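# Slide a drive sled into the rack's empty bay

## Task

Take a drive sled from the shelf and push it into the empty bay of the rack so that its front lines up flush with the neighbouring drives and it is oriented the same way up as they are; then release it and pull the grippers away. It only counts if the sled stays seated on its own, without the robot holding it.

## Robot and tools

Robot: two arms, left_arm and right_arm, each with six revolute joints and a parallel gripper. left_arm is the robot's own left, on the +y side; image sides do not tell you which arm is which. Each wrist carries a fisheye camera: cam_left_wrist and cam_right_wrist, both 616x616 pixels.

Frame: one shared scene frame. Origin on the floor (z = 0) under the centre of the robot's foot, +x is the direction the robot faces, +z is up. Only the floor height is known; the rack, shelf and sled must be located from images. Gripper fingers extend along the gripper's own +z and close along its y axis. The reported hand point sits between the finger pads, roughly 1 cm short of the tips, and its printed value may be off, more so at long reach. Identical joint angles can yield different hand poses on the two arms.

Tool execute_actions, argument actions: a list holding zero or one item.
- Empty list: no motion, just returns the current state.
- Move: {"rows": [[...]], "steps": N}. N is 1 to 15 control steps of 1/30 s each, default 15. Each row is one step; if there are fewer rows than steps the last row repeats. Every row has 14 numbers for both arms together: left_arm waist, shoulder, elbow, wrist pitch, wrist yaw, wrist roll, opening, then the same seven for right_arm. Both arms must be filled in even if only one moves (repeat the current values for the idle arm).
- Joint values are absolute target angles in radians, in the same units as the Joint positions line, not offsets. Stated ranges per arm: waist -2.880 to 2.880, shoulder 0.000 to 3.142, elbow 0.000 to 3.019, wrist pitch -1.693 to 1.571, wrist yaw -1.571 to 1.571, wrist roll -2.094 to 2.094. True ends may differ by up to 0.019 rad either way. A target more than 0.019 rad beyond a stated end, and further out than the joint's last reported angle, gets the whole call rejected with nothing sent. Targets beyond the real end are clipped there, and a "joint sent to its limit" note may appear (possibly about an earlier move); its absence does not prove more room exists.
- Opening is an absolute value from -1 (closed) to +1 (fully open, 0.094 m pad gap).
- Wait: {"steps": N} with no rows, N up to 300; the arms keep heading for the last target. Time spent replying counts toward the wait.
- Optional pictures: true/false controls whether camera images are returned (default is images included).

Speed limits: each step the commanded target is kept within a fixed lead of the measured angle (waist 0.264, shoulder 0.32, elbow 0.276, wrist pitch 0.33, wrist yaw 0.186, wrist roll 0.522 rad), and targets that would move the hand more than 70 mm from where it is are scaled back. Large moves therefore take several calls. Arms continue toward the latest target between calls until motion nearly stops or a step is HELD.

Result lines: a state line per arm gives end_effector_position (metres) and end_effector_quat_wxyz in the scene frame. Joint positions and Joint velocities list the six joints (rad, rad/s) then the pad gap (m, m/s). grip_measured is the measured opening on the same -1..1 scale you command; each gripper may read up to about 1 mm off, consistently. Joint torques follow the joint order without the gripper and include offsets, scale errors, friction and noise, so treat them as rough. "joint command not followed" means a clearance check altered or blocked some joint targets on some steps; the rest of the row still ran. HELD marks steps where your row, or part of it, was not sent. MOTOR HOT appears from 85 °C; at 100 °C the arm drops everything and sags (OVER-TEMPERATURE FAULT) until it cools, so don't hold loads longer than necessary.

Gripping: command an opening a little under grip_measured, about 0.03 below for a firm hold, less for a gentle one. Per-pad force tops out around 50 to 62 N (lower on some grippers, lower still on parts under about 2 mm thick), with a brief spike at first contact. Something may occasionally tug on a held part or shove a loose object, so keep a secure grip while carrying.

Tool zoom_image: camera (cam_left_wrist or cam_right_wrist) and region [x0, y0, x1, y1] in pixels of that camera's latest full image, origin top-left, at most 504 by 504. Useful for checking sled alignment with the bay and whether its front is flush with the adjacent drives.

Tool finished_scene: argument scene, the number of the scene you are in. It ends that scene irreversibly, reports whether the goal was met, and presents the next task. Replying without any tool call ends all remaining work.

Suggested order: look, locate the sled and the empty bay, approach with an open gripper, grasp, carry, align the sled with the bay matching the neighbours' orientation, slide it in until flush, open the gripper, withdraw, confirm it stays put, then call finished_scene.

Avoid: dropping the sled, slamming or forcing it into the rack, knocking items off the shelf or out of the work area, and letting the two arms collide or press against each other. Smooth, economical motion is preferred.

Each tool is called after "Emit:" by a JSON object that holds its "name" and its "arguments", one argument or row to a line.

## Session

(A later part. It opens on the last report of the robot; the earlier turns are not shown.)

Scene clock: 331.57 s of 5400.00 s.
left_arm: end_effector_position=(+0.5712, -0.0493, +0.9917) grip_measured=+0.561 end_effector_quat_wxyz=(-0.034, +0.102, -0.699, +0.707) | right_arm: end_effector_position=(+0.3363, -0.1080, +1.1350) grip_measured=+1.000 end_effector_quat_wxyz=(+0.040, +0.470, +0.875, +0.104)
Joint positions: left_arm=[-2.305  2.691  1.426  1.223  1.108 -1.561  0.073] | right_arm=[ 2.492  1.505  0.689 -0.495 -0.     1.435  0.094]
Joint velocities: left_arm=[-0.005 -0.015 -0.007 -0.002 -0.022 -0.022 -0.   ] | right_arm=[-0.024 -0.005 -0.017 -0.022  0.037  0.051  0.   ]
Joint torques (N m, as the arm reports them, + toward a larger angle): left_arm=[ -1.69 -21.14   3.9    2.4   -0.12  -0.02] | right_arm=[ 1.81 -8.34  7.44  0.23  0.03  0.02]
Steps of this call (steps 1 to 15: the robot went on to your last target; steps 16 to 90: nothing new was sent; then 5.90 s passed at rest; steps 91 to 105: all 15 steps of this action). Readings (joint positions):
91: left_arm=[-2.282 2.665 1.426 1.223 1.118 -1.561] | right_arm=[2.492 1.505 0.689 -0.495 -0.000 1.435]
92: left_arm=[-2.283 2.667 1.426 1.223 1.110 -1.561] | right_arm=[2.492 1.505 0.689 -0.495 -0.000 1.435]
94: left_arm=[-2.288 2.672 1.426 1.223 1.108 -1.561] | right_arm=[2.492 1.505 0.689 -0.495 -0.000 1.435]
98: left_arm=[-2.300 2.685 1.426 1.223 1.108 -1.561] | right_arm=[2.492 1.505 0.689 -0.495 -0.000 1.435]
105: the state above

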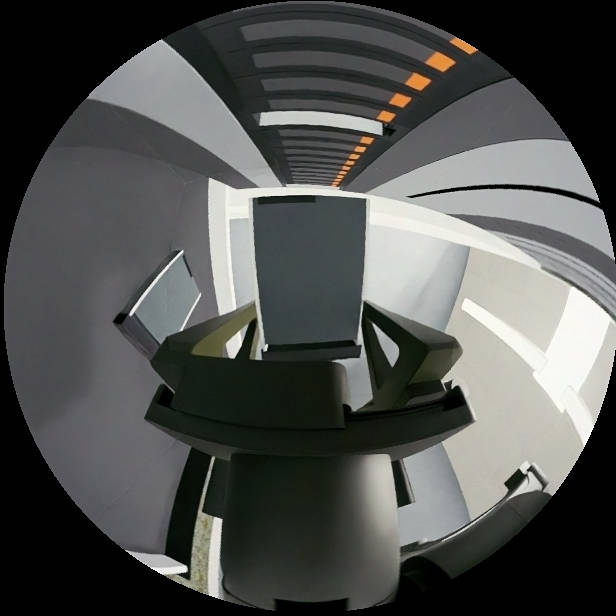

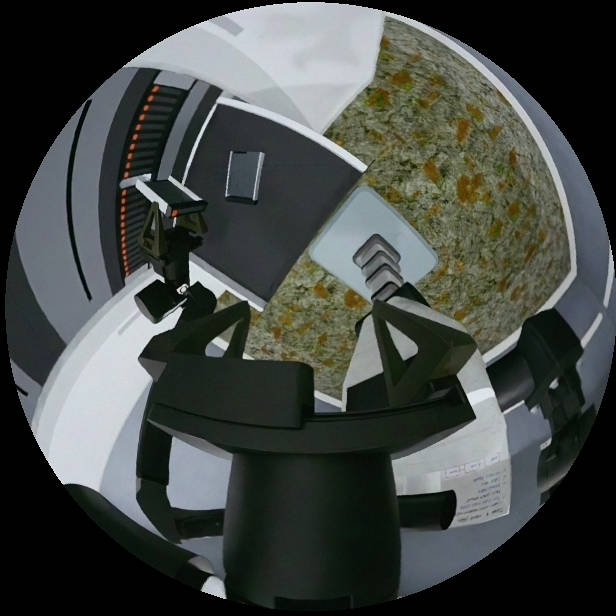

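Emit:
{"name": "execute_actions", "arguments": {
  "actions": [
    {"rows":[[-2.305,2.66,1.465,1.2,1.11,-1.57,0.51,2.5,1.5,0.7,-0.5,0,1.435,1]],"steps":15}
  ]
}}

Emit:
{"name": "zoom_image", "arguments": {
  "camera": "cam_right_wrist",
  "region": [100,150,230,260]
}}

Scene clock: 337.50 s of 5400.00 s.
left_arm: end_effector_position=(+0.5727, -0.0497, +0.9905) grip_measured=+0.561 end_effector_quat_wxyz=(-0.030, +0.105, -0.701, +0.705) | right_arm: end_effector_position=(+0.3363, -0.1080, +1.1350) grip_measured=+1.000 end_effector_quat_wxyz=(+0.040, +0.470, +0.875, +0.104)
Joint positions: left_arm=[-2.305  2.691  1.431  1.208  1.108 -1.561  0.073] | right_arm=[ 2.492  1.505  0.689 -0.495 -0.     1.435  0.094]
Joint velocities: left_arm=[-0.005 -0.024 -0.007  0.002  0.007  0.022  0.   ] | right_arm=[-0.005  0.005 -0.017 -0.007  0.022 -0.022  0.   ]
Joint torques (N m, as the arm reports them, + toward a larger angle): left_arm=[ -1.16 -23.66   5.29   1.47   0.14  -0.03] | right_arm=[ 2.05 -7.97  7.36  0.26  0.02  0.01]
Steps of this call (steps 1 to 15: the robot went on to your last target; steps 16 to 90: nothing new was sent; then 2.43 s passed at rest; steps 91 to 105: all 15 steps of this action). Readings (joint positions):
91: left_arm=[-2.305 2.691 1.426 1.220 1.108 -1.561] | right_arm=[2.492 1.505 0.689 -0.495 -0.000 1.435]
92: left_arm=[-2.305 2.691 1.428 1.215 1.108 -1.561] | right_arm=[2.492 1.505 0.689 -0.495 -0.000 1.435]
94: left_arm=[-2.305 2.691 1.429 1.210 1.108 -1.561] | right_arm=[2.492 1.505 0.689 -0.495 -0.000 1.435]
98: left_arm=[-2.305 2.691 1.431 1.208 1.108 -1.561] | right_arm=[2.492 1.505 0.689 -0.495 -0.000 1.435]
105: the state above

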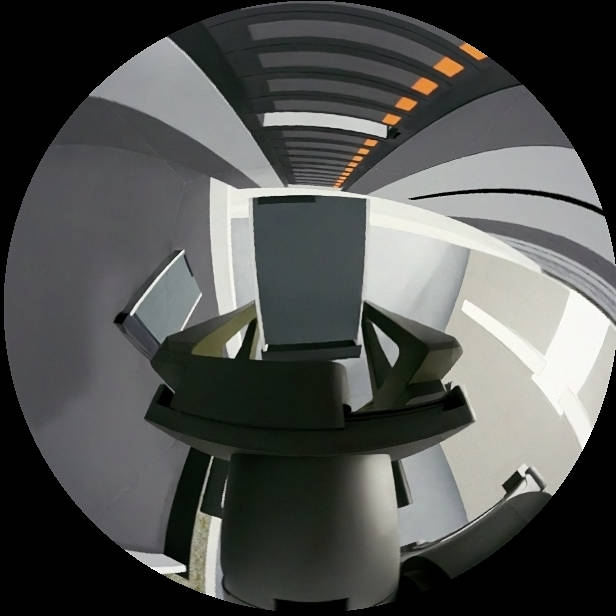

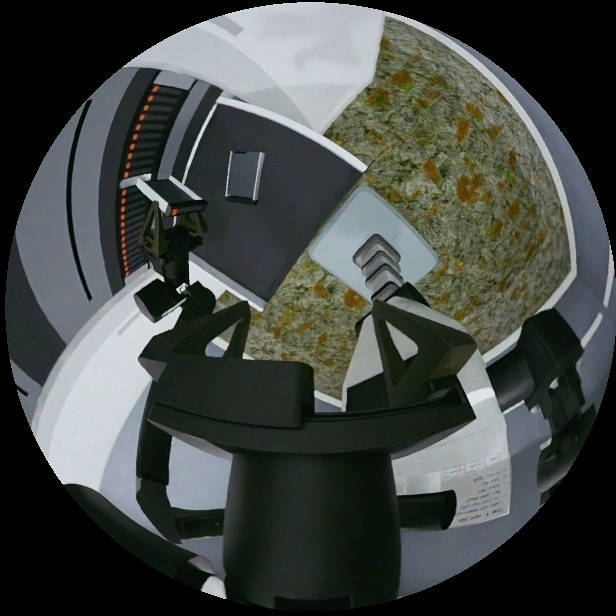

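Region (100, 150, 230, 260) of cam_right_wrist's 616x616 image, scaled by 3.877, with more detail than that image has; it fills the top 426 rows of this view, and the rest is white.

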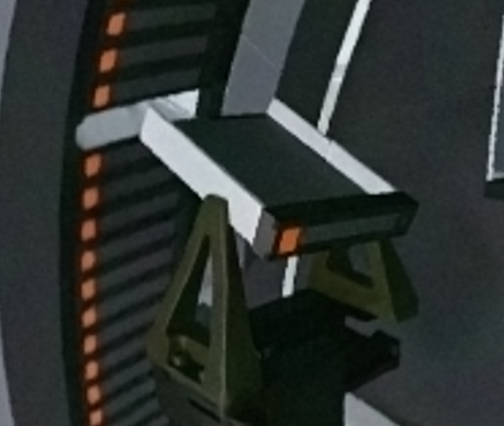

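Emit:
{"name": "execute_actions", "arguments": {
  "actions": [
    {"rows":[[-2.305,2.635,1.485,1.2,1.115,-1.57,0.51,2.5,1.5,0.7,-0.5,0,1.435,1]],"steps":15}
  ]
}}

Emit:
{"name": "zoom_image", "arguments": {
  "camera": "cam_right_wrist",
  "region": [100,150,230,260]
}}

Scene clock: 344.60 s of 5400.00 s.
left_arm: end_effector_position=(+0.5883, -0.0532, +1.0142) grip_measured=+0.561 end_effector_quat_wxyz=(-0.046, +0.088, -0.695, +0.712) | right_arm: end_effector_position=(+0.3363, -0.1080, +1.1350) grip_measured=+1.000 end_effector_quat_wxyz=(+0.040, +0.470, +0.875, +0.104)
Joint positions: left_arm=[-2.305  2.662  1.453  1.207  1.111 -1.561  0.073] | right_arm=[ 2.492  1.505  0.689 -0.495 -0.     1.435  0.094]
Joint velocities: left_arm=[-0.005 -0.005 -0.002  0.002  0.007 -0.007 -0.   ] | right_arm=[-0.015  0.005 -0.012  0.007 -0.007  0.007  0.   ]
Joint torques (N m, as the arm reports them, + toward a larger angle): left_arm=[ -1.28 -23.58   5.52   1.61   0.15  -0.03] | right_arm=[ 1.97 -8.22  7.49  0.26  0.02  0.02]
Steps of this call (steps 1 to 15: the robot went on to your last target; steps 16 to 90: nothing new was sent; then 3.60 s passed at rest; steps 91 to 105: all 15 steps of this action). Readings (joint positions):
91: left_arm=[-2.305 2.690 1.433 1.208 1.110 -1.561] | right_arm=[2.492 1.505 0.689 -0.495 -0.000 1.435]
92: left_arm=[-2.305 2.689 1.435 1.207 1.111 -1.561] | right_arm=[2.492 1.505 0.689 -0.495 -0.000 1.435]
94: left_arm=[-2.305 2.686 1.441 1.207 1.111 -1.561] | right_arm=[2.492 1.505 0.689 -0.495 -0.000 1.435]
98: left_arm=[-2.305 2.672 1.449 1.207 1.111 -1.561] | right_arm=[2.492 1.505 0.689 -0.495 -0.000 1.435]
105: the state above

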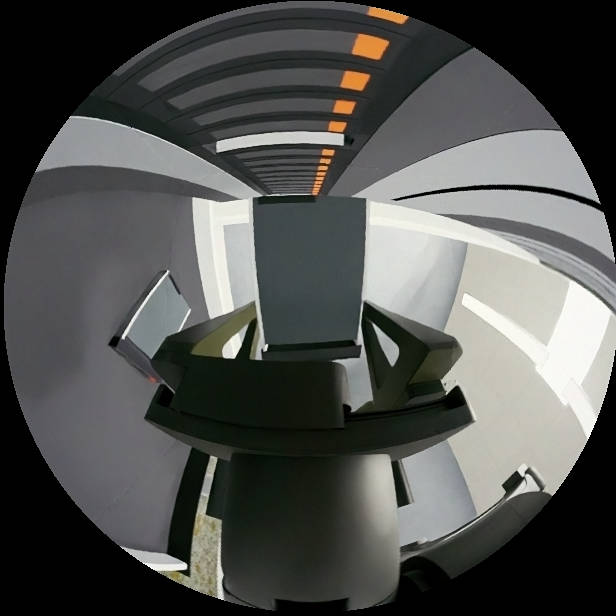

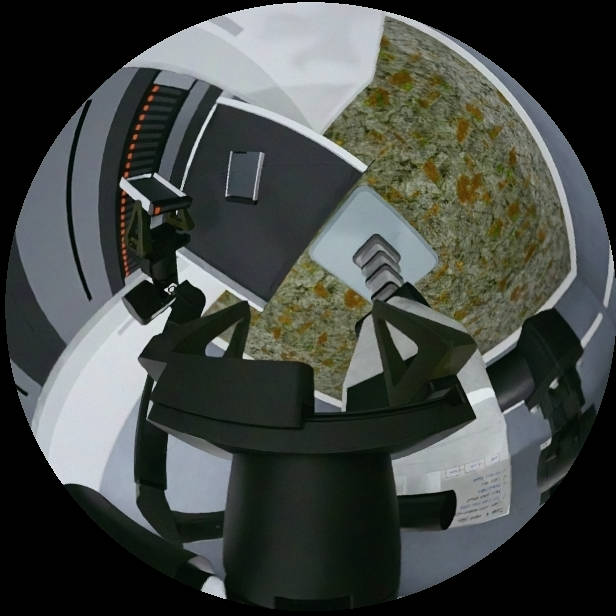

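Region (100, 150, 230, 260) of cam_right_wrist's 616x616 image, scaled by 3.877, with more detail than that image has; it fills the top 426 rows of this view, and the rest is white.

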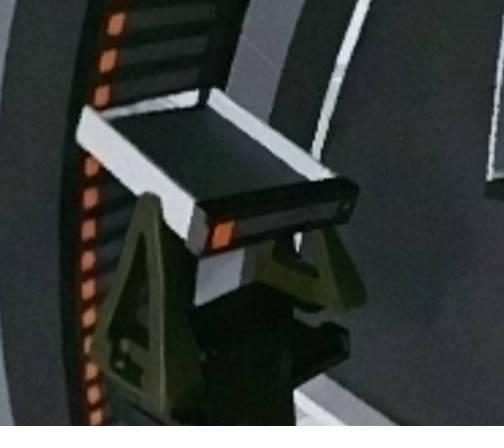

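Emit:
{"name": "execute_actions", "arguments": {
  "actions": [
    {"rows":[[-2.305,2.675,1.485,1.225,1.115,-1.57,0.51,2.5,1.5,0.7,-0.5,0,1.435,1]],"steps":15}
  ]
}}

Emit:
{"name": "zoom_image", "arguments": {
  "camera": "cam_right_wrist",
  "region": [100,150,230,260]
}}

Scene clock: 350.27 s of 5400.00 s.
left_arm: end_effector_position=(+0.5840, -0.0525, +1.0042) grip_measured=+0.561 end_effector_quat_wxyz=(-0.041, +0.093, -0.697, +0.710) | right_arm: end_effector_position=(+0.3363, -0.1080, +1.1350) grip_measured=+1.000 end_effector_quat_wxyz=(+0.040, +0.470, +0.875, +0.104)
Joint positions: left_arm=[-2.305  2.678  1.453  1.207  1.111 -1.561  0.073] | right_arm=[ 2.492  1.505  0.689 -0.495 -0.     1.435  0.094]
Joint velocities: left_arm=[-0.015 -0.005  0.002 -0.002  0.007 -0.066 -0.   ] | right_arm=[ 0.005 -0.015 -0.002 -0.007 -0.037 -0.007  0.   ]
Joint torques (N m, as the arm reports them, + toward a larger angle): left_arm=[ -1.17 -21.44   5.35   2.68   0.17  -0.03] | right_arm=[ 1.87 -8.2   7.46  0.29  0.04  0.02]
Steps of this call (steps 1 to 15: the robot went on to your last target; steps 16 to 90: nothing new was sent; then 2.17 s passed at rest; steps 91 to 105: all 15 steps of this action). Readings (joint positions):
91: left_arm=[-2.305 2.662 1.453 1.207 1.111 -1.561] | right_arm=[2.492 1.505 0.689 -0.495 -0.000 1.435]
92: left_arm=[-2.305 2.663 1.453 1.207 1.111 -1.561] | right_arm=[2.492 1.505 0.689 -0.495 -0.000 1.435]
94: left_arm=[-2.305 2.667 1.453 1.207 1.111 -1.561] | right_arm=[2.492 1.505 0.689 -0.495 -0.000 1.435]
98: left_arm=[-2.305 2.674 1.453 1.207 1.111 -1.561] | right_arm=[2.492 1.505 0.689 -0.495 -0.000 1.435]
105: the state above

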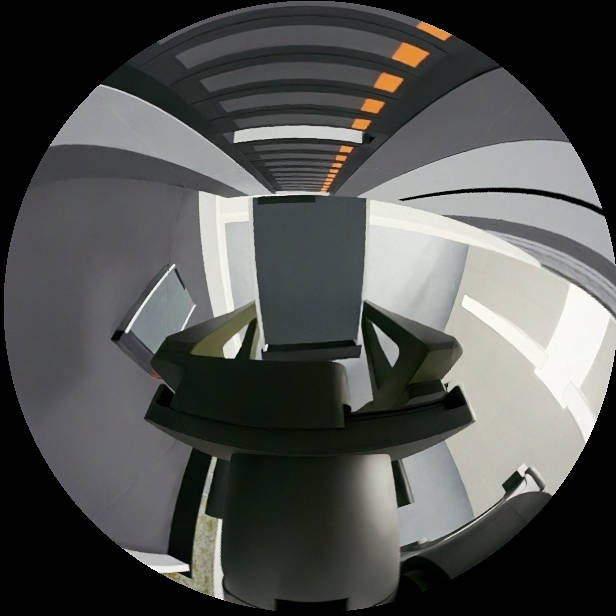

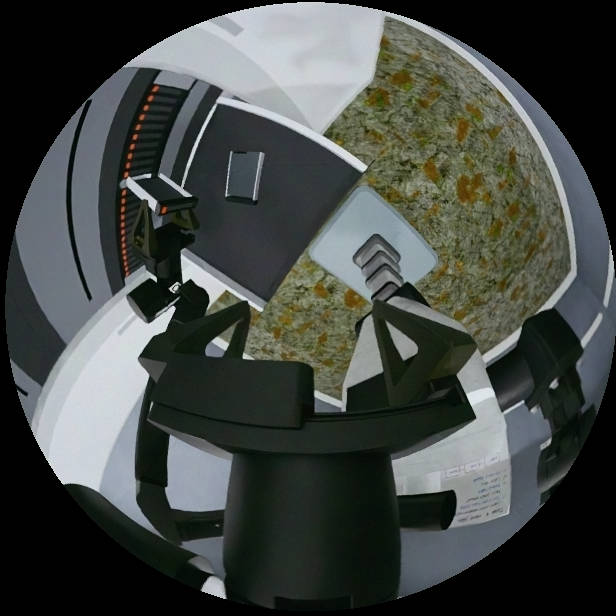

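Region (100, 150, 230, 260) of cam_right_wrist's 616x616 image, scaled by 3.877, with more detail than that image has; it fills the top 426 rows of this view, and the rest is white.

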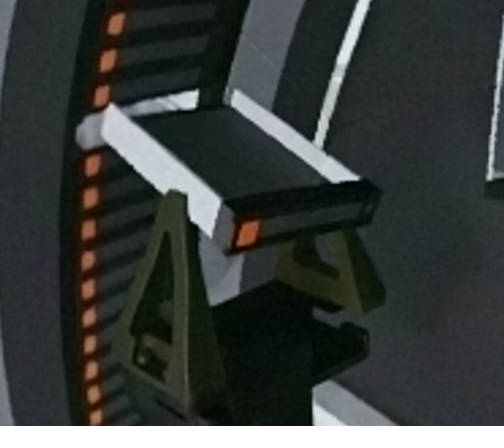

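Emit:
{"name": "execute_actions", "arguments": {
  "actions": [
    {"rows":[[-2.295,2.685,1.52,1.19,1.125,-1.57,0.51,2.5,1.5,0.7,-0.5,0,1.435,1]],"steps":15}
  ]
}}

Emit:
{"name": "zoom_image", "arguments": {
  "camera": "cam_right_wrist",
  "region": [100,150,230,260]
}}

Scene clock: 359.43 s of 5400.00 s.
left_arm: end_effector_position=(+0.5917, -0.0551, +1.0059) grip_measured=+0.561 end_effector_quat_wxyz=(-0.042, +0.084, -0.695, +0.713) | right_arm: end_effector_position=(+0.3363, -0.1080, +1.1350) grip_measured=+1.000 end_effector_quat_wxyz=(+0.040, +0.470, +0.875, +0.104)
Joint positions: left_arm=[-2.305  2.687  1.486  1.198  1.122 -1.561  0.073] | right_arm=[ 2.492  1.505  0.689 -0.495 -0.     1.435  0.094]
Joint velocities: left_arm=[ 0.005 -0.005 -0.027 -0.012 -0.022 -0.022  0.001] | right_arm=[-0.015 -0.005  0.002 -0.012 -0.007 -0.051  0.   ]
Joint torques (N m, as the arm reports them, + toward a larger angle): left_arm=[ -0.16 -21.48   5.62   1.49   0.16  -0.03] | right_arm=[ 2.01 -8.08  7.35  0.27  0.04  0.02]
Steps of this call (steps 1 to 15: the robot went on to your last target; steps 16 to 90: nothing new was sent; then 5.67 s passed at rest; steps 91 to 105: all 15 steps of this action). Readings (joint positions):
91: left_arm=[-2.305 2.679 1.457 1.205 1.118 -1.561] | right_arm=[2.492 1.505 0.689 -0.495 -0.000 1.435]
92: left_arm=[-2.305 2.681 1.464 1.202 1.121 -1.561] | right_arm=[2.492 1.505 0.689 -0.495 -0.000 1.435]
94: left_arm=[-2.305 2.686 1.478 1.199 1.121 -1.561] | right_arm=[2.492 1.505 0.689 -0.495 -0.000 1.435]
98: left_arm=[-2.305 2.687 1.486 1.198 1.121 -1.561] | right_arm=[2.492 1.505 0.689 -0.495 -0.000 1.435]
105: the state above

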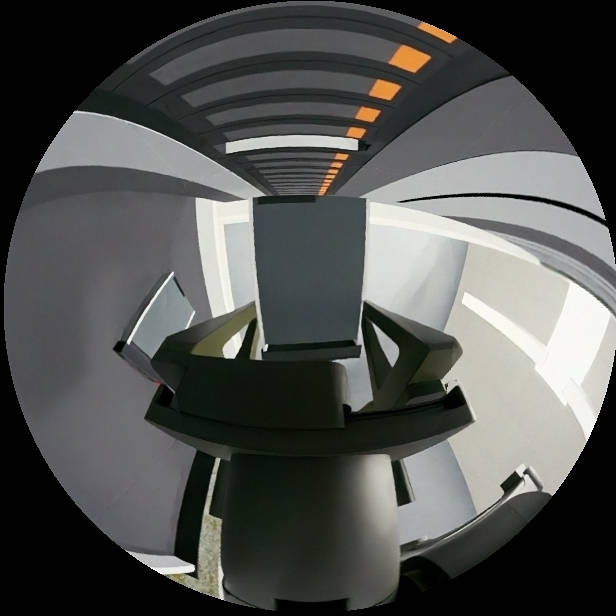

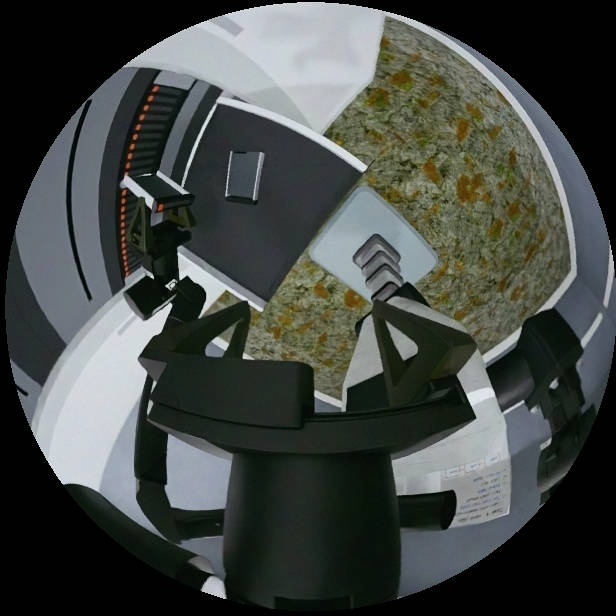

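Region (100, 150, 230, 260) of cam_right_wrist's 616x616 image, scaled by 3.877, with more detail than that image has; it fills the top 426 rows of this view, and the rest is white.

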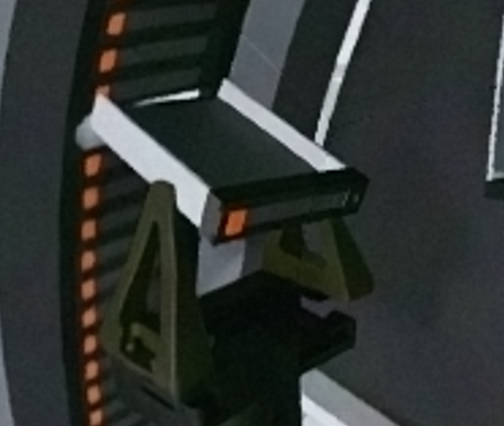

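Emit:
{"name": "execute_actions", "arguments": {
  "actions": [
    {"rows":[[-2.275,2.7,1.52,1.2,1.145,-1.57,0.51,2.5,1.5,0.7,-0.5,0,1.435,1]],"steps":15}
  ]
}}

Emit:
{"name": "zoom_image", "arguments": {
  "camera": "cam_right_wrist",
  "region": [100,150,230,260]
}}

Scene clock: 369.40 s of 5400.00 s.
left_arm: end_effector_position=(+0.5931, -0.0380, +0.9952) grip_measured=+0.561 end_effector_quat_wxyz=(-0.040, +0.092, -0.697, +0.710) | right_arm: end_effector_position=(+0.3363, -0.1080, +1.1350) grip_measured=+1.000 end_effector_quat_wxyz=(+0.040, +0.470, +0.875, +0.104)
Joint positions: left_arm=[-2.277  2.702  1.487  1.198  1.142 -1.561  0.073] | right_arm=[ 2.492  1.505  0.689 -0.495 -0.     1.435  0.094]
Joint velocities: left_arm=[ 0.005 -0.015  0.012 -0.002 -0.066 -0.007  0.   ] | right_arm=[-0.015 -0.015 -0.012 -0.007 -0.051 -0.037  0.   ]
Joint torques (N m, as the arm reports them, + toward a larger angle): left_arm=[ -0.73 -21.76   5.54   1.95   0.16  -0.03] | right_arm=[ 1.88 -8.1   7.46  0.27  0.03  0.02]
Steps of this call (steps 1 to 15: the robot went on to your last target; steps 16 to 90: nothing new was sent; then 6.47 s passed at rest; steps 91 to 105: all 15 steps of this action). Readings (joint positions):
91: left_arm=[-2.303 2.688 1.487 1.198 1.132 -1.561] | right_arm=[2.492 1.505 0.689 -0.495 -0.000 1.435]
92: left_arm=[-2.301 2.688 1.487 1.198 1.138 -1.561] | right_arm=[2.492 1.505 0.689 -0.495 -0.000 1.435]
94: left_arm=[-2.295 2.691 1.487 1.198 1.142 -1.561] | right_arm=[2.492 1.505 0.689 -0.495 -0.000 1.435]
98: left_arm=[-2.282 2.699 1.487 1.198 1.142 -1.561] | right_arm=[2.492 1.505 0.689 -0.495 -0.000 1.435]
105: the state above

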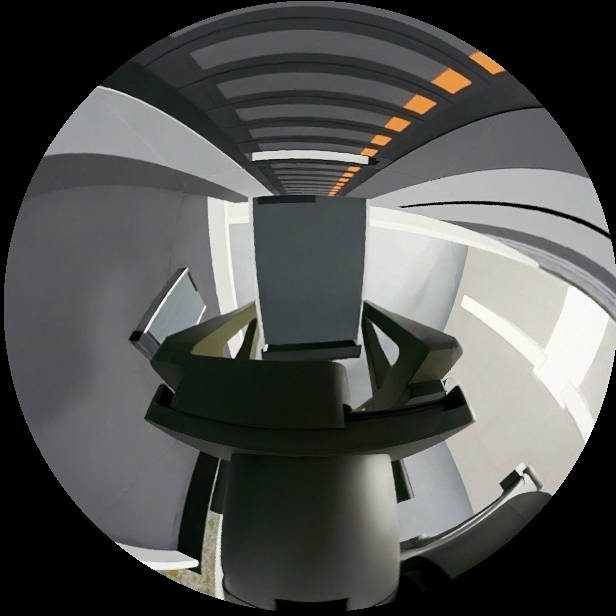

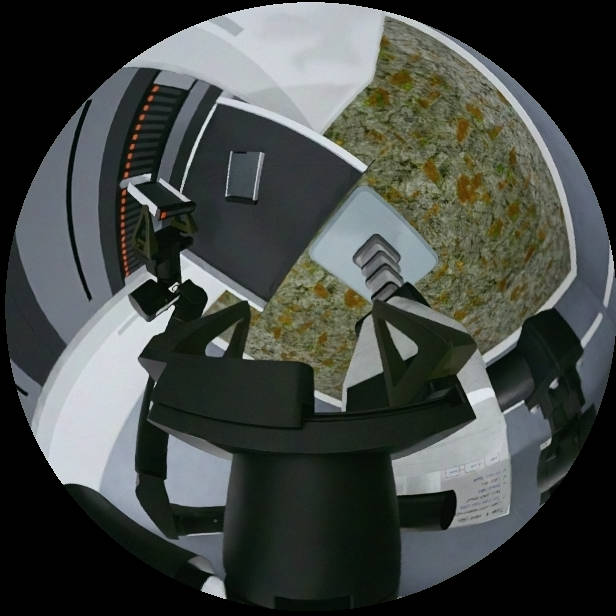

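Region (100, 150, 230, 260) of cam_right_wrist's 616x616 image, scaled by 3.877, with more detail than that image has; it fills the top 426 rows of this view, and the rest is white.

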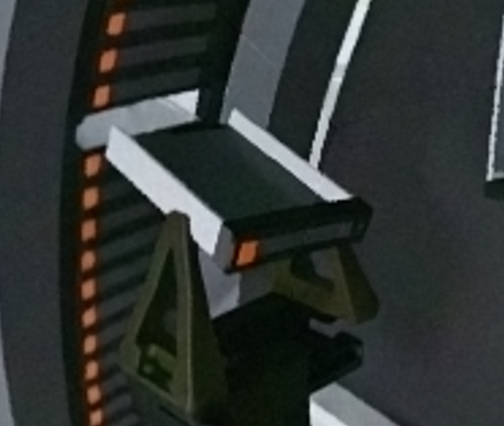

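Emit:
{"name": "execute_actions", "arguments": {
  "actions": [
    {"rows":[[-2.265,2.71,1.575,1.15,1.155,-1.57,0.51,2.5,1.5,0.7,-0.5,0,1.435,1]],"steps":15}
  ]
}}

Emit:
{"name": "zoom_image", "arguments": {
  "camera": "cam_right_wrist",
  "region": [100,150,230,260]
}}

Scene clock: 374.07 s of 5400.00 s.
left_arm: end_effector_position=(+0.6087, -0.0403, +0.9966) grip_measured=+0.561 end_effector_quat_wxyz=(-0.039, +0.088, -0.696, +0.711) | right_arm: end_effector_position=(+0.3363, -0.1080, +1.1350) grip_measured=+1.000 end_effector_quat_wxyz=(+0.040, +0.470, +0.875, +0.104)
Joint positions: left_arm=[-2.274  2.715  1.543  1.158  1.152 -1.561  0.073] | right_arm=[ 2.492  1.505  0.689 -0.495 -0.     1.435  0.094]
Joint velocities: left_arm=[ 0.005 -0.024 -0.017 -0.002 -0.022 -0.007 -0.001] | right_arm=[ 0.005 -0.015  0.022 -0.002  0.022 -0.037  0.   ]
Joint torques (N m, as the arm reports them, + toward a larger angle): left_arm=[ -0.44 -22.36   5.72   1.45   0.15  -0.03] | right_arm=[ 1.91 -8.2   7.45  0.33  0.02  0.  ]
Steps of this call (steps 1 to 15: the robot went on to your last target; steps 16 to 90: nothing new was sent; then 1.17 s passed at rest; steps 91 to 105: all 15 steps of this action). Readings (joint positions):
91: left_arm=[-2.277 2.704 1.493 1.190 1.149 -1.561] | right_arm=[2.492 1.505 0.689 -0.495 -0.000 1.435]
92: left_arm=[-2.277 2.707 1.505 1.177 1.152 -1.561] | right_arm=[2.492 1.505 0.689 -0.495 -0.000 1.435]
94: left_arm=[-2.276 2.714 1.529 1.164 1.152 -1.561] | right_arm=[2.492 1.505 0.689 -0.495 -0.000 1.435]
98: left_arm=[-2.275 2.715 1.543 1.159 1.152 -1.561] | right_arm=[2.492 1.505 0.689 -0.495 -0.000 1.435]
105: the state above

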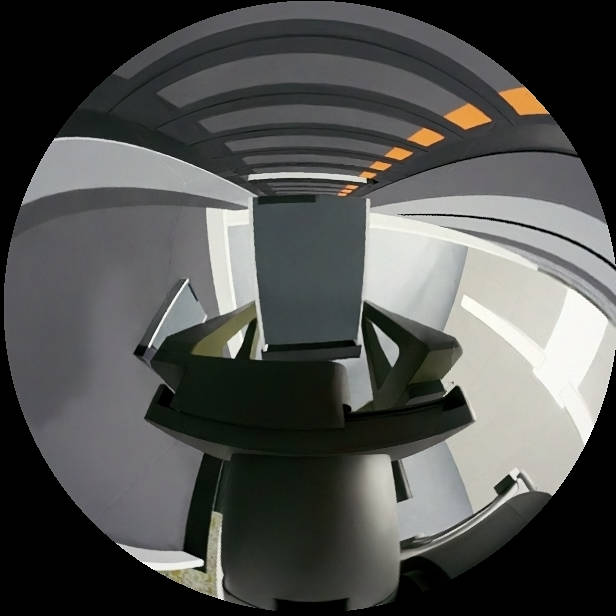

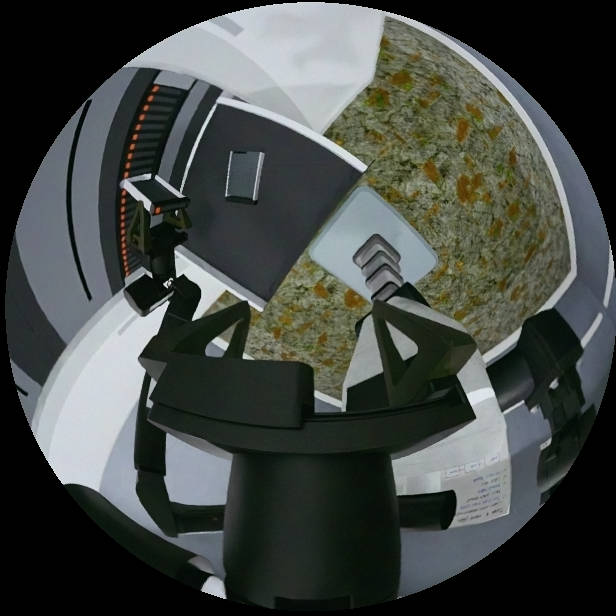

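Region (100, 150, 230, 260) of cam_right_wrist's 616x616 image, scaled by 3.877, with more detail than that image has; it fills the top 426 rows of this view, and the rest is white.

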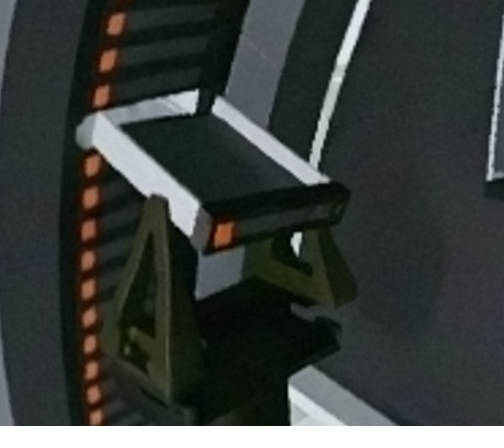

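Emit:
{"name": "execute_actions", "arguments": {
  "actions": [
    {"rows":[[-2.25,2.716,1.61,1.12,1.172,-1.57,0.51,2.5,1.5,0.7,-0.5,0,1.435,1]],"steps":15}
  ]
}}

Emit:
{"name": "zoom_image", "arguments": {
  "camera": "cam_right_wrist",
  "region": [100,150,230,260]
}}

Scene clock: 378.90 s of 5400.00 s.
left_arm: end_effector_position=(+0.6088, -0.0383, +0.9922) grip_measured=+0.561 end_effector_quat_wxyz=(-0.027, +0.088, -0.699, +0.710) | right_arm: end_effector_position=(+0.3363, -0.1080, +1.1350) grip_measured=+1.000 end_effector_quat_wxyz=(+0.040, +0.470, +0.875, +0.104)
Joint positions: left_arm=[-2.269  2.721  1.555  1.132  1.174 -1.559  0.073] | right_arm=[ 2.492  1.505  0.689 -0.495 -0.     1.435  0.094]
Joint velocities: left_arm=[-0.005  0.005 -0.012 -0.022 -0.007 -0.022 -0.002] | right_arm=[-0.015 -0.015  0.012 -0.007 -0.051  0.081  0.   ]
Joint torques (N m, as the arm reports them, + toward a larger angle): left_arm=[  0.46 -22.37   7.19   1.24  -0.07  -0.05] | right_arm=[ 1.93 -8.12  7.4   0.24  0.03  0.03]
Steps of this call (steps 1 to 15: the robot went on to your last target; steps 16 to 90: nothing new was sent; then 1.33 s passed at rest; steps 91 to 105: all 15 steps of this action). Readings (joint positions):
91: left_arm=[-2.273 2.715 1.547 1.152 1.162 -1.561] | right_arm=[2.492 1.505 0.689 -0.495 -0.000 1.435]
92: left_arm=[-2.272 2.717 1.553 1.143 1.168 -1.560] | right_arm=[2.492 1.505 0.689 -0.495 -0.000 1.435]
94: left_arm=[-2.270 2.719 1.554 1.136 1.174 -1.559] | right_arm=[2.492 1.505 0.689 -0.495 -0.000 1.435]
98: left_arm=[-2.269 2.721 1.555 1.132 1.174 -1.559] | right_arm=[2.492 1.505 0.689 -0.495 -0.000 1.435]
105: the state above

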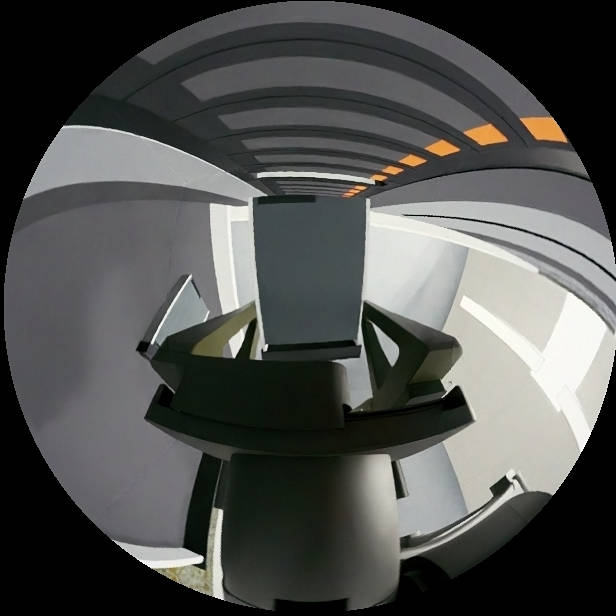

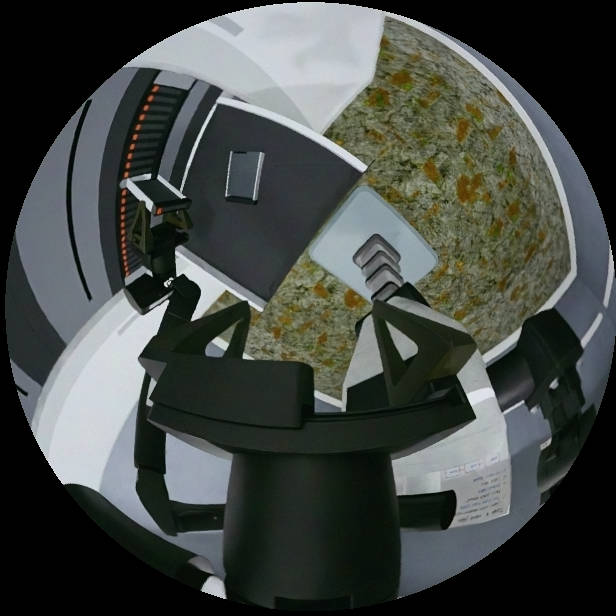

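Region (100, 150, 230, 260) of cam_right_wrist's 616x616 image, scaled by 3.877, with more detail than that image has; it fills the top 426 rows of this view, and the rest is white.

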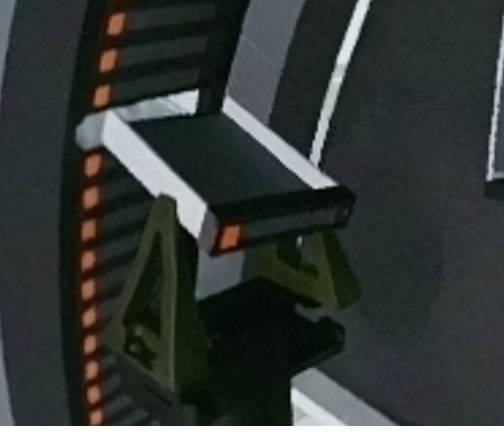

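Emit:
{"name": "execute_actions", "arguments": {
  "actions": [
    {"rows":[[-2.27,2.716,1.52,1.15,1.172,-1.57,0.51,2.5,1.5,0.7,-0.5,0,1.435,1],[-2.27,2.716,1.52,1.15,1.172,-1.57,0.51,2.5,1.5,0.7,-0.5,0,1.435,1],[-2.27,2.716,1.52,1.15,1.172,-1.57,0.51,2.5,1.5,0.7,-0.5,0,1.435,1],[-2.27,2.716,1.52,1.15,1.172,-1.57,0.51,2.5,1.5,0.7,-0.5,0,1.435,1],[-2.24,2.716,1.52,1.15,1.19,-1.57,0.51,2.5,1.5,0.7,-0.5,0,1.435,1]],"steps":15}
  ]
}}

Emit:
{"name": "zoom_image", "arguments": {
  "camera": "cam_right_wrist",
  "region": [100,150,230,260]
}}

Scene clock: 388.30 s of 5400.00 s.
left_arm: end_effector_position=(+0.5992, -0.0199, +0.9793) grip_measured=+0.561 end_effector_quat_wxyz=(-0.016, +0.107, -0.702, +0.704) | right_arm: end_effector_position=(+0.3363, -0.1080, +1.1350) grip_measured=+1.000 end_effector_quat_wxyz=(+0.040, +0.470, +0.875, +0.104)
Joint positions: left_arm=[-2.243  2.724  1.517  1.132  1.187 -1.559  0.073] | right_arm=[ 2.492  1.505  0.689 -0.495 -0.     1.435  0.094]
Joint velocities: left_arm=[ 0.005 -0.005  0.017 -0.017  0.037  0.007  0.   ] | right_arm=[ 0.005  0.005 -0.002 -0.012 -0.037  0.022  0.   ]
Joint torques (N m, as the arm reports them, + toward a larger angle): left_arm=[ -0.77 -22.51   3.56   2.65   0.18  -0.05] | right_arm=[ 1.84 -8.13  7.45  0.29  0.03  0.02]
Steps of this call (steps 1 to 15: the robot went on to your last target; steps 16 to 90: nothing new was sent; then 5.90 s passed at rest; steps 91 to 105: all 15 steps of this action). Readings (joint positions):
91: left_arm=[-2.269 2.721 1.550 1.132 1.173 -1.559] | right_arm=[2.492 1.505 0.689 -0.495 -0.000 1.435]
92: left_arm=[-2.269 2.720 1.543 1.132 1.173 -1.559] | right_arm=[2.492 1.505 0.689 -0.495 -0.000 1.435]
94: left_arm=[-2.269 2.720 1.529 1.132 1.173 -1.559] | right_arm=[2.492 1.505 0.689 -0.495 -0.000 1.435]
98: left_arm=[-2.261 2.724 1.517 1.132 1.187 -1.559] | right_arm=[2.492 1.505 0.689 -0.495 -0.000 1.435]
105: the state above

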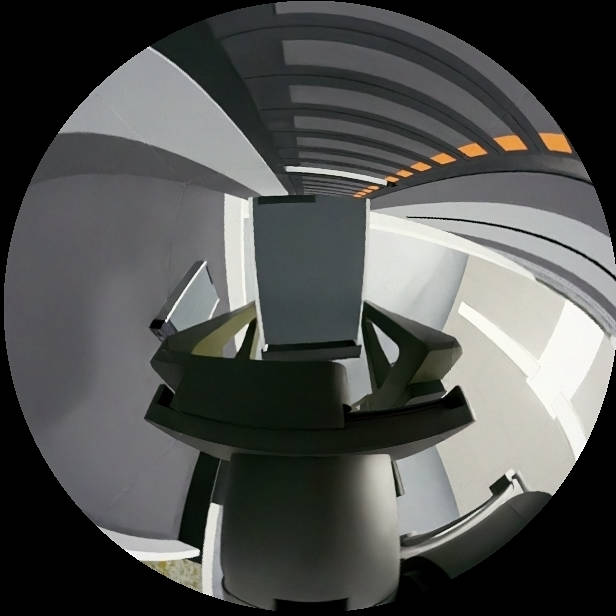

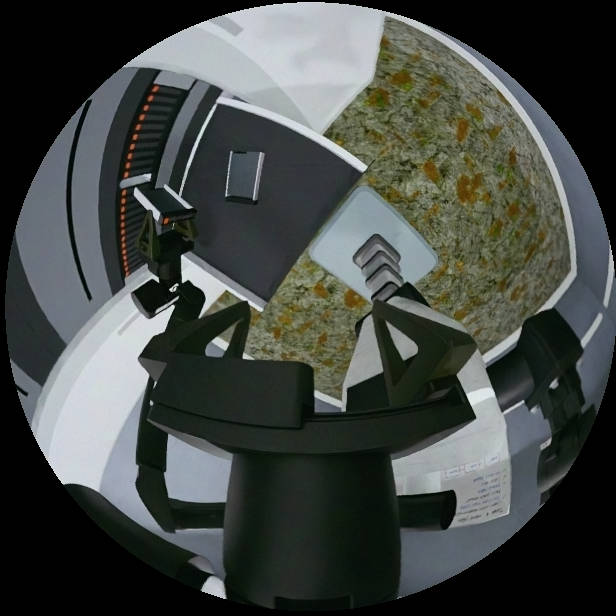

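Region (100, 150, 230, 260) of cam_right_wrist's 616x616 image, scaled by 3.877, with more detail than that image has; it fills the top 426 rows of this view, and the rest is white.

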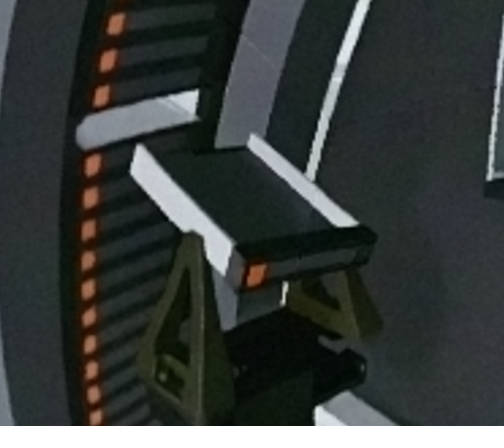

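Emit:
{"name": "execute_actions", "arguments": {
  "actions": [
    {"rows":[[-2.26,2.69,1.45,1.2,1.16,-1.57,0.51,2.6,1.8,0.7,0,0.2,1,1],[-2.26,2.69,1.45,1.2,1.16,-1.57,0.51,2.6,1.8,0.7,0,0.2,1,1],[-2.26,2.69,1.45,1.2,1.16,-1.57,0.51,2.6,1.8,0.7,0,0.2,1,1],[-2.28,2.66,1.37,1.27,1.13,-1.57,0.51,2.7,2.1,0.7,0.5,0.5,0.6,0.5],[-2.28,2.66,1.37,1.27,1.13,-1.57,0.51,2.7,2.1,0.7,0.5,0.5,0.6,0.5],[-2.28,2.66,1.37,1.27,1.13,-1.57,0.51,2.7,2.1,0.7,0.5,0.5,0.6,0.5],[-2.3,2.635,1.3,1.33,1.1,-1.57,0.51,2.72,2.3,0.76,1.1,0.72,0.25,0.2]],"steps":15}
  ],
  "pictures": false
}}

Emit:
{"name": "execute_actions", "arguments": {
  "actions": [
    {"steps":25}
  ]
}}

Scene clock: 417.70 s of 5400.00 s.
left_arm: end_effector_position=(+0.5273, -0.0371, +0.9828) grip_measured=+0.561 end_effector_quat_wxyz=(-0.022, +0.115, -0.704, +0.701) | right_arm: end_effector_position=(+0.4044, -0.0618, +0.9524) grip_measured=+0.202 end_effector_quat_wxyz=(-0.449, -0.022, -0.891, +0.067)
Joint positions: left_arm=[-2.305  2.675  1.293  1.302  1.104 -1.561  0.073] | right_arm=[2.732 2.382 0.75  0.855 0.713 0.424 0.056]
Joint velocities: left_arm=[-0.044 -0.044 -0.017  0.017 -0.081  0.022 -0.001] | right_arm=[-0.044  0.239 -0.164  2.484  0.11  -0.945 -0.001]
Joint torques (N m, as the arm reports them, + toward a larger angle): left_arm=[ -0.71 -22.91   2.57   3.08  -0.15  -0.04] | right_arm=[  1.08 -19.28   1.54   1.79   0.53  -0.07]
Steps of this call (steps 1 to 15: the robot went on to your last target; steps 16 to 90: nothing new was sent; then 25.90 s passed at rest; steps 91 to 105: all 15 steps of this action). Readings (joint positions):
91: left_arm=[-2.243 2.723 1.507 1.141 1.171 -1.560] | right_arm=[2.501 1.521 0.686 -0.446 0.073 1.384]
92: left_arm=[-2.243 2.717 1.490 1.155 1.164 -1.560] | right_arm=[2.514 1.558 0.687 -0.360 0.133 1.327]
94: left_arm=[-2.246 2.709 1.449 1.184 1.144 -1.560] | right_arm=[2.555 1.672 0.697 -0.177 0.235 1.210]
98: left_arm=[-2.264 2.686 1.336 1.268 1.107 -1.561] | right_arm=[2.666 1.960 0.719 0.144 0.533 0.926]
105: the state above

Scene clock: 418.53 s of 5400.00 s.
left_arm: end_effector_position=(+0.5305, -0.0373, +0.9884) grip_measured=+0.561 end_effector_quat_wxyz=(-0.027, +0.112, -0.702, +0.702) | right_arm: end_effector_position=(+0.4571, -0.0280, +1.0403) grip_measured=+0.202 end_effector_quat_wxyz=(-0.559, -0.025, -0.828, +0.017)
Joint positions: left_arm=[-2.304  2.666  1.293  1.304  1.103 -1.561  0.073] | right_arm=[2.729 2.281 0.761 1.093 0.718 0.261 0.056]
Joint velocities: left_arm=[-0.005  0.005 -0.017 -0.007 -0.022  0.007 -0.001] | right_arm=[ 0.005 -0.005 -0.012  0.007 -0.037 -0.007 -0.001]
Joint torques (N m, as the arm reports them, + toward a larger angle): left_arm=[ -0.71 -22.24   2.87   3.02  -0.07  -0.04] | right_arm=[  0.96 -10.79   1.22   1.89   0.28  -0.08]
Steps of this call (steps 1 to 25: the robot went on to your last target). Readings (joint positions):
1: left_arm=[-2.305 2.673 1.293 1.303 1.104 -1.561] | right_arm=[2.731 2.384 0.746 0.929 0.715 0.395]
2: left_arm=[-2.305 2.672 1.293 1.303 1.103 -1.561] | right_arm=[2.730 2.376 0.746 0.985 0.717 0.369]
4: left_arm=[-2.304 2.669 1.293 1.304 1.103 -1.561] | right_arm=[2.729 2.342 0.748 1.051 0.717 0.330]
8: left_arm=[-2.304 2.666 1.293 1.304 1.103 -1.561] | right_arm=[2.729 2.282 0.758 1.089 0.718 0.289]
25: the state above

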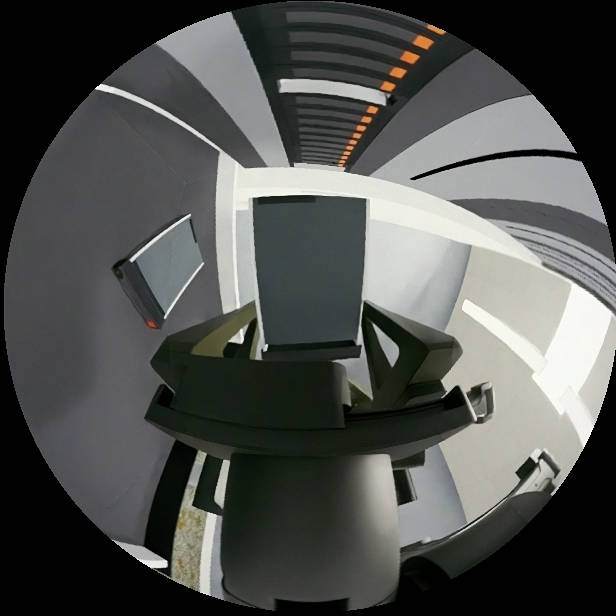

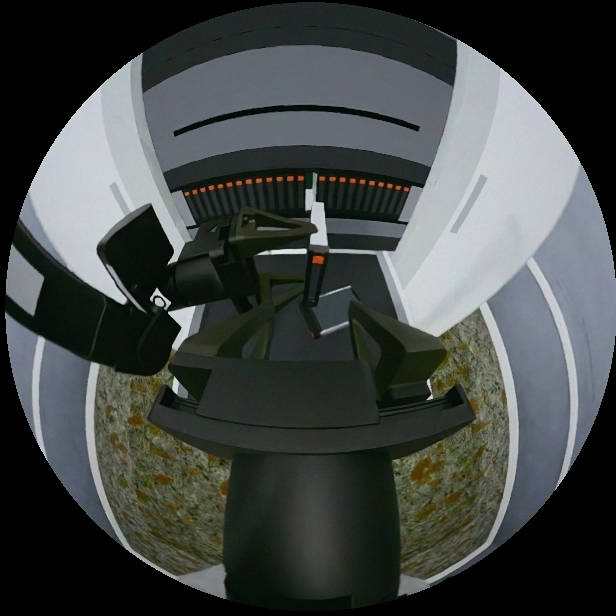

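Emit:
{"name": "execute_actions", "arguments": {
  "actions": [
    {"rows":[[-2.3,2.635,1.3,1.33,1.1,-1.57,0.51,2.69,2.42,0.82,1.17,0.72,0.25,0]],"steps":15}
  ]
}}

Scene clock: 429.37 s of 5400.00 s.
left_arm: end_effector_position=(+0.5305, -0.0373, +0.9884) grip_measured=+0.561 end_effector_quat_wxyz=(-0.027, +0.112, -0.702, +0.702) | right_arm: end_effector_position=(+0.4600, -0.0461, +0.9895) grip_measured=+0.002 end_effector_quat_wxyz=(-0.551, -0.035, -0.833, +0.034)
Joint positions: left_arm=[-2.304  2.666  1.293  1.304  1.103 -1.561  0.073] | right_arm=[2.692 2.426 0.819 1.158 0.719 0.26  0.047]
Joint velocities: left_arm=[-0.005 -0.005  0.002  0.007  0.007 -0.022  0.   ] | right_arm=[ 0.005 -0.005 -0.017  0.017 -0.007 -0.022 -0.   ]
Joint torques (N m, as the arm reports them, + toward a larger angle): left_arm=[ -0.74 -22.25   2.79   3.02  -0.08  -0.03] | right_arm=[  1.81 -13.81   0.5    2.11   0.26  -0.09]
Steps of this call (steps 1 to 15: the robot went on to your last target; steps 16 to 90: nothing new was sent; then 7.33 s passed at rest; steps 91 to 105: all 15 steps of this action). Readings (joint positions):
91: left_arm=[-2.304 2.666 1.293 1.304 1.103 -1.561] | right_arm=[2.727 2.291 0.766 1.110 0.719 0.260]
92: left_arm=[-2.304 2.666 1.293 1.304 1.103 -1.561] | right_arm=[2.723 2.311 0.780 1.134 0.719 0.260]
94: left_arm=[-2.304 2.666 1.293 1.304 1.103 -1.561] | right_arm=[2.711 2.362 0.811 1.154 0.719 0.260]
98: left_arm=[-2.304 2.666 1.293 1.304 1.103 -1.561] | right_arm=[2.694 2.423 0.819 1.155 0.719 0.260]
105: the state above

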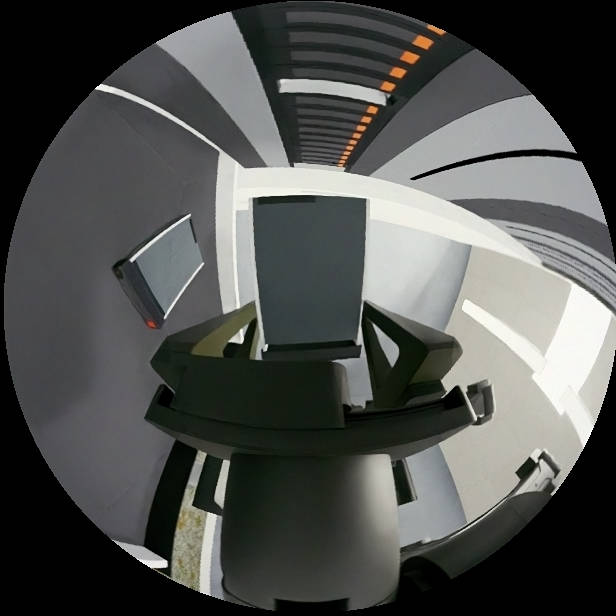

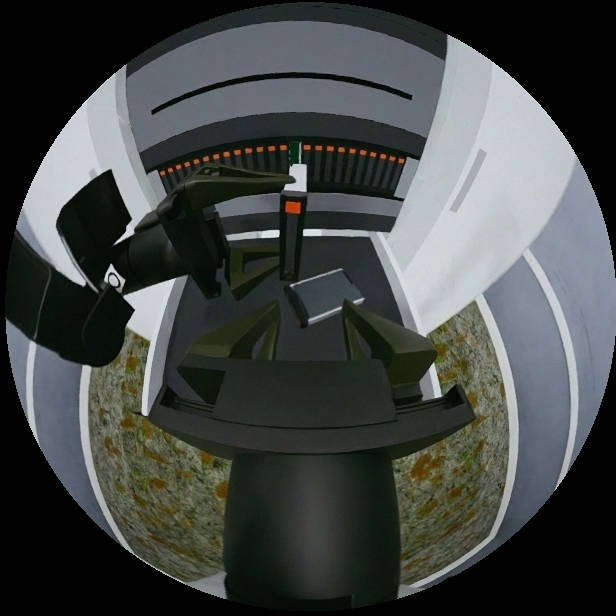

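Emit:
{"name": "execute_actions", "arguments": {
  "actions": [
    {"rows":[[-2.3,2.635,1.3,1.33,1.1,-1.57,0.51,2.675,2.425,0.89,1.1,0.675,0.25,0]],"steps":15}
  ]
}}

Scene clock: 435.73 s of 5400.00 s.
left_arm: end_effector_position=(+0.5305, -0.0373, +0.9884) grip_measured=+0.561 end_effector_quat_wxyz=(-0.027, +0.112, -0.702, +0.702) | right_arm: end_effector_position=(+0.4849, -0.0258, +0.9906) grip_measured=+0.002 end_effector_quat_wxyz=(-0.554, -0.031, -0.832, +0.015)
Joint positions: left_arm=[-2.304  2.666  1.293  1.304  1.103 -1.561  0.073] | right_arm=[2.684 2.425 0.89  1.108 0.677 0.26  0.047]
Joint velocities: left_arm=[-0.005 -0.005 -0.022  0.002  0.007 -0.022 -0.   ] | right_arm=[ 0.005  0.005  0.002  0.007 -0.007 -0.037  0.001]
Joint torques (N m, as the arm reports them, + toward a larger angle): left_arm=[ -0.77 -22.21   2.76   3.04  -0.09  -0.03] | right_arm=[  0.8  -13.63   1.29   1.48   0.07  -0.1 ]
Steps of this call (steps 1 to 15: the robot went on to your last target; steps 16 to 90: nothing new was sent; then 2.87 s passed at rest; steps 91 to 105: all 15 steps of this action). Readings (joint positions):
91: left_arm=[-2.304 2.666 1.293 1.304 1.103 -1.561] | right_arm=[2.691 2.426 0.824 1.147 0.699 0.260]
92: left_arm=[-2.304 2.666 1.293 1.304 1.103 -1.561] | right_arm=[2.690 2.426 0.835 1.130 0.687 0.260]
94: left_arm=[-2.304 2.666 1.293 1.304 1.103 -1.561] | right_arm=[2.687 2.426 0.861 1.113 0.679 0.260]
98: left_arm=[-2.304 2.666 1.293 1.304 1.103 -1.561] | right_arm=[2.684 2.426 0.890 1.110 0.677 0.260]
105: the state above

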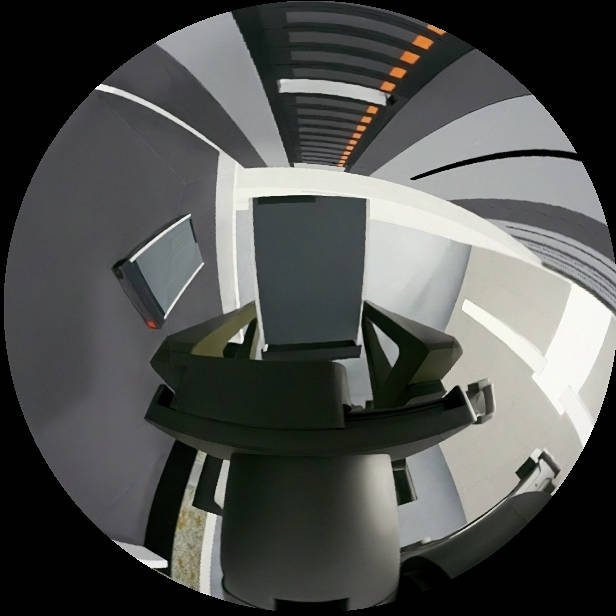

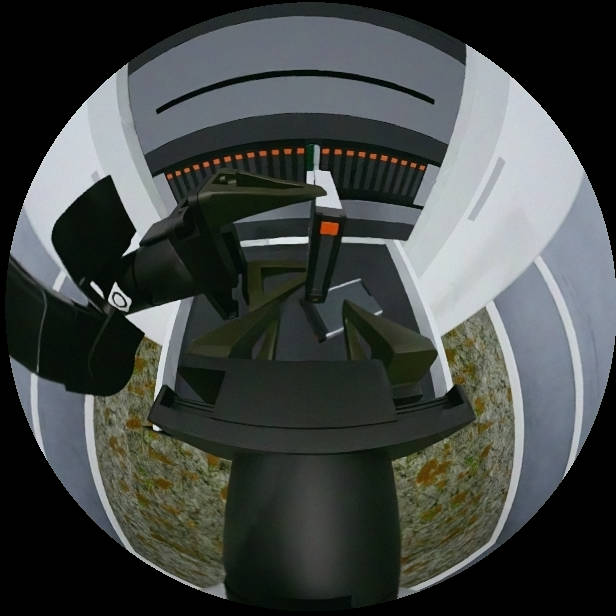

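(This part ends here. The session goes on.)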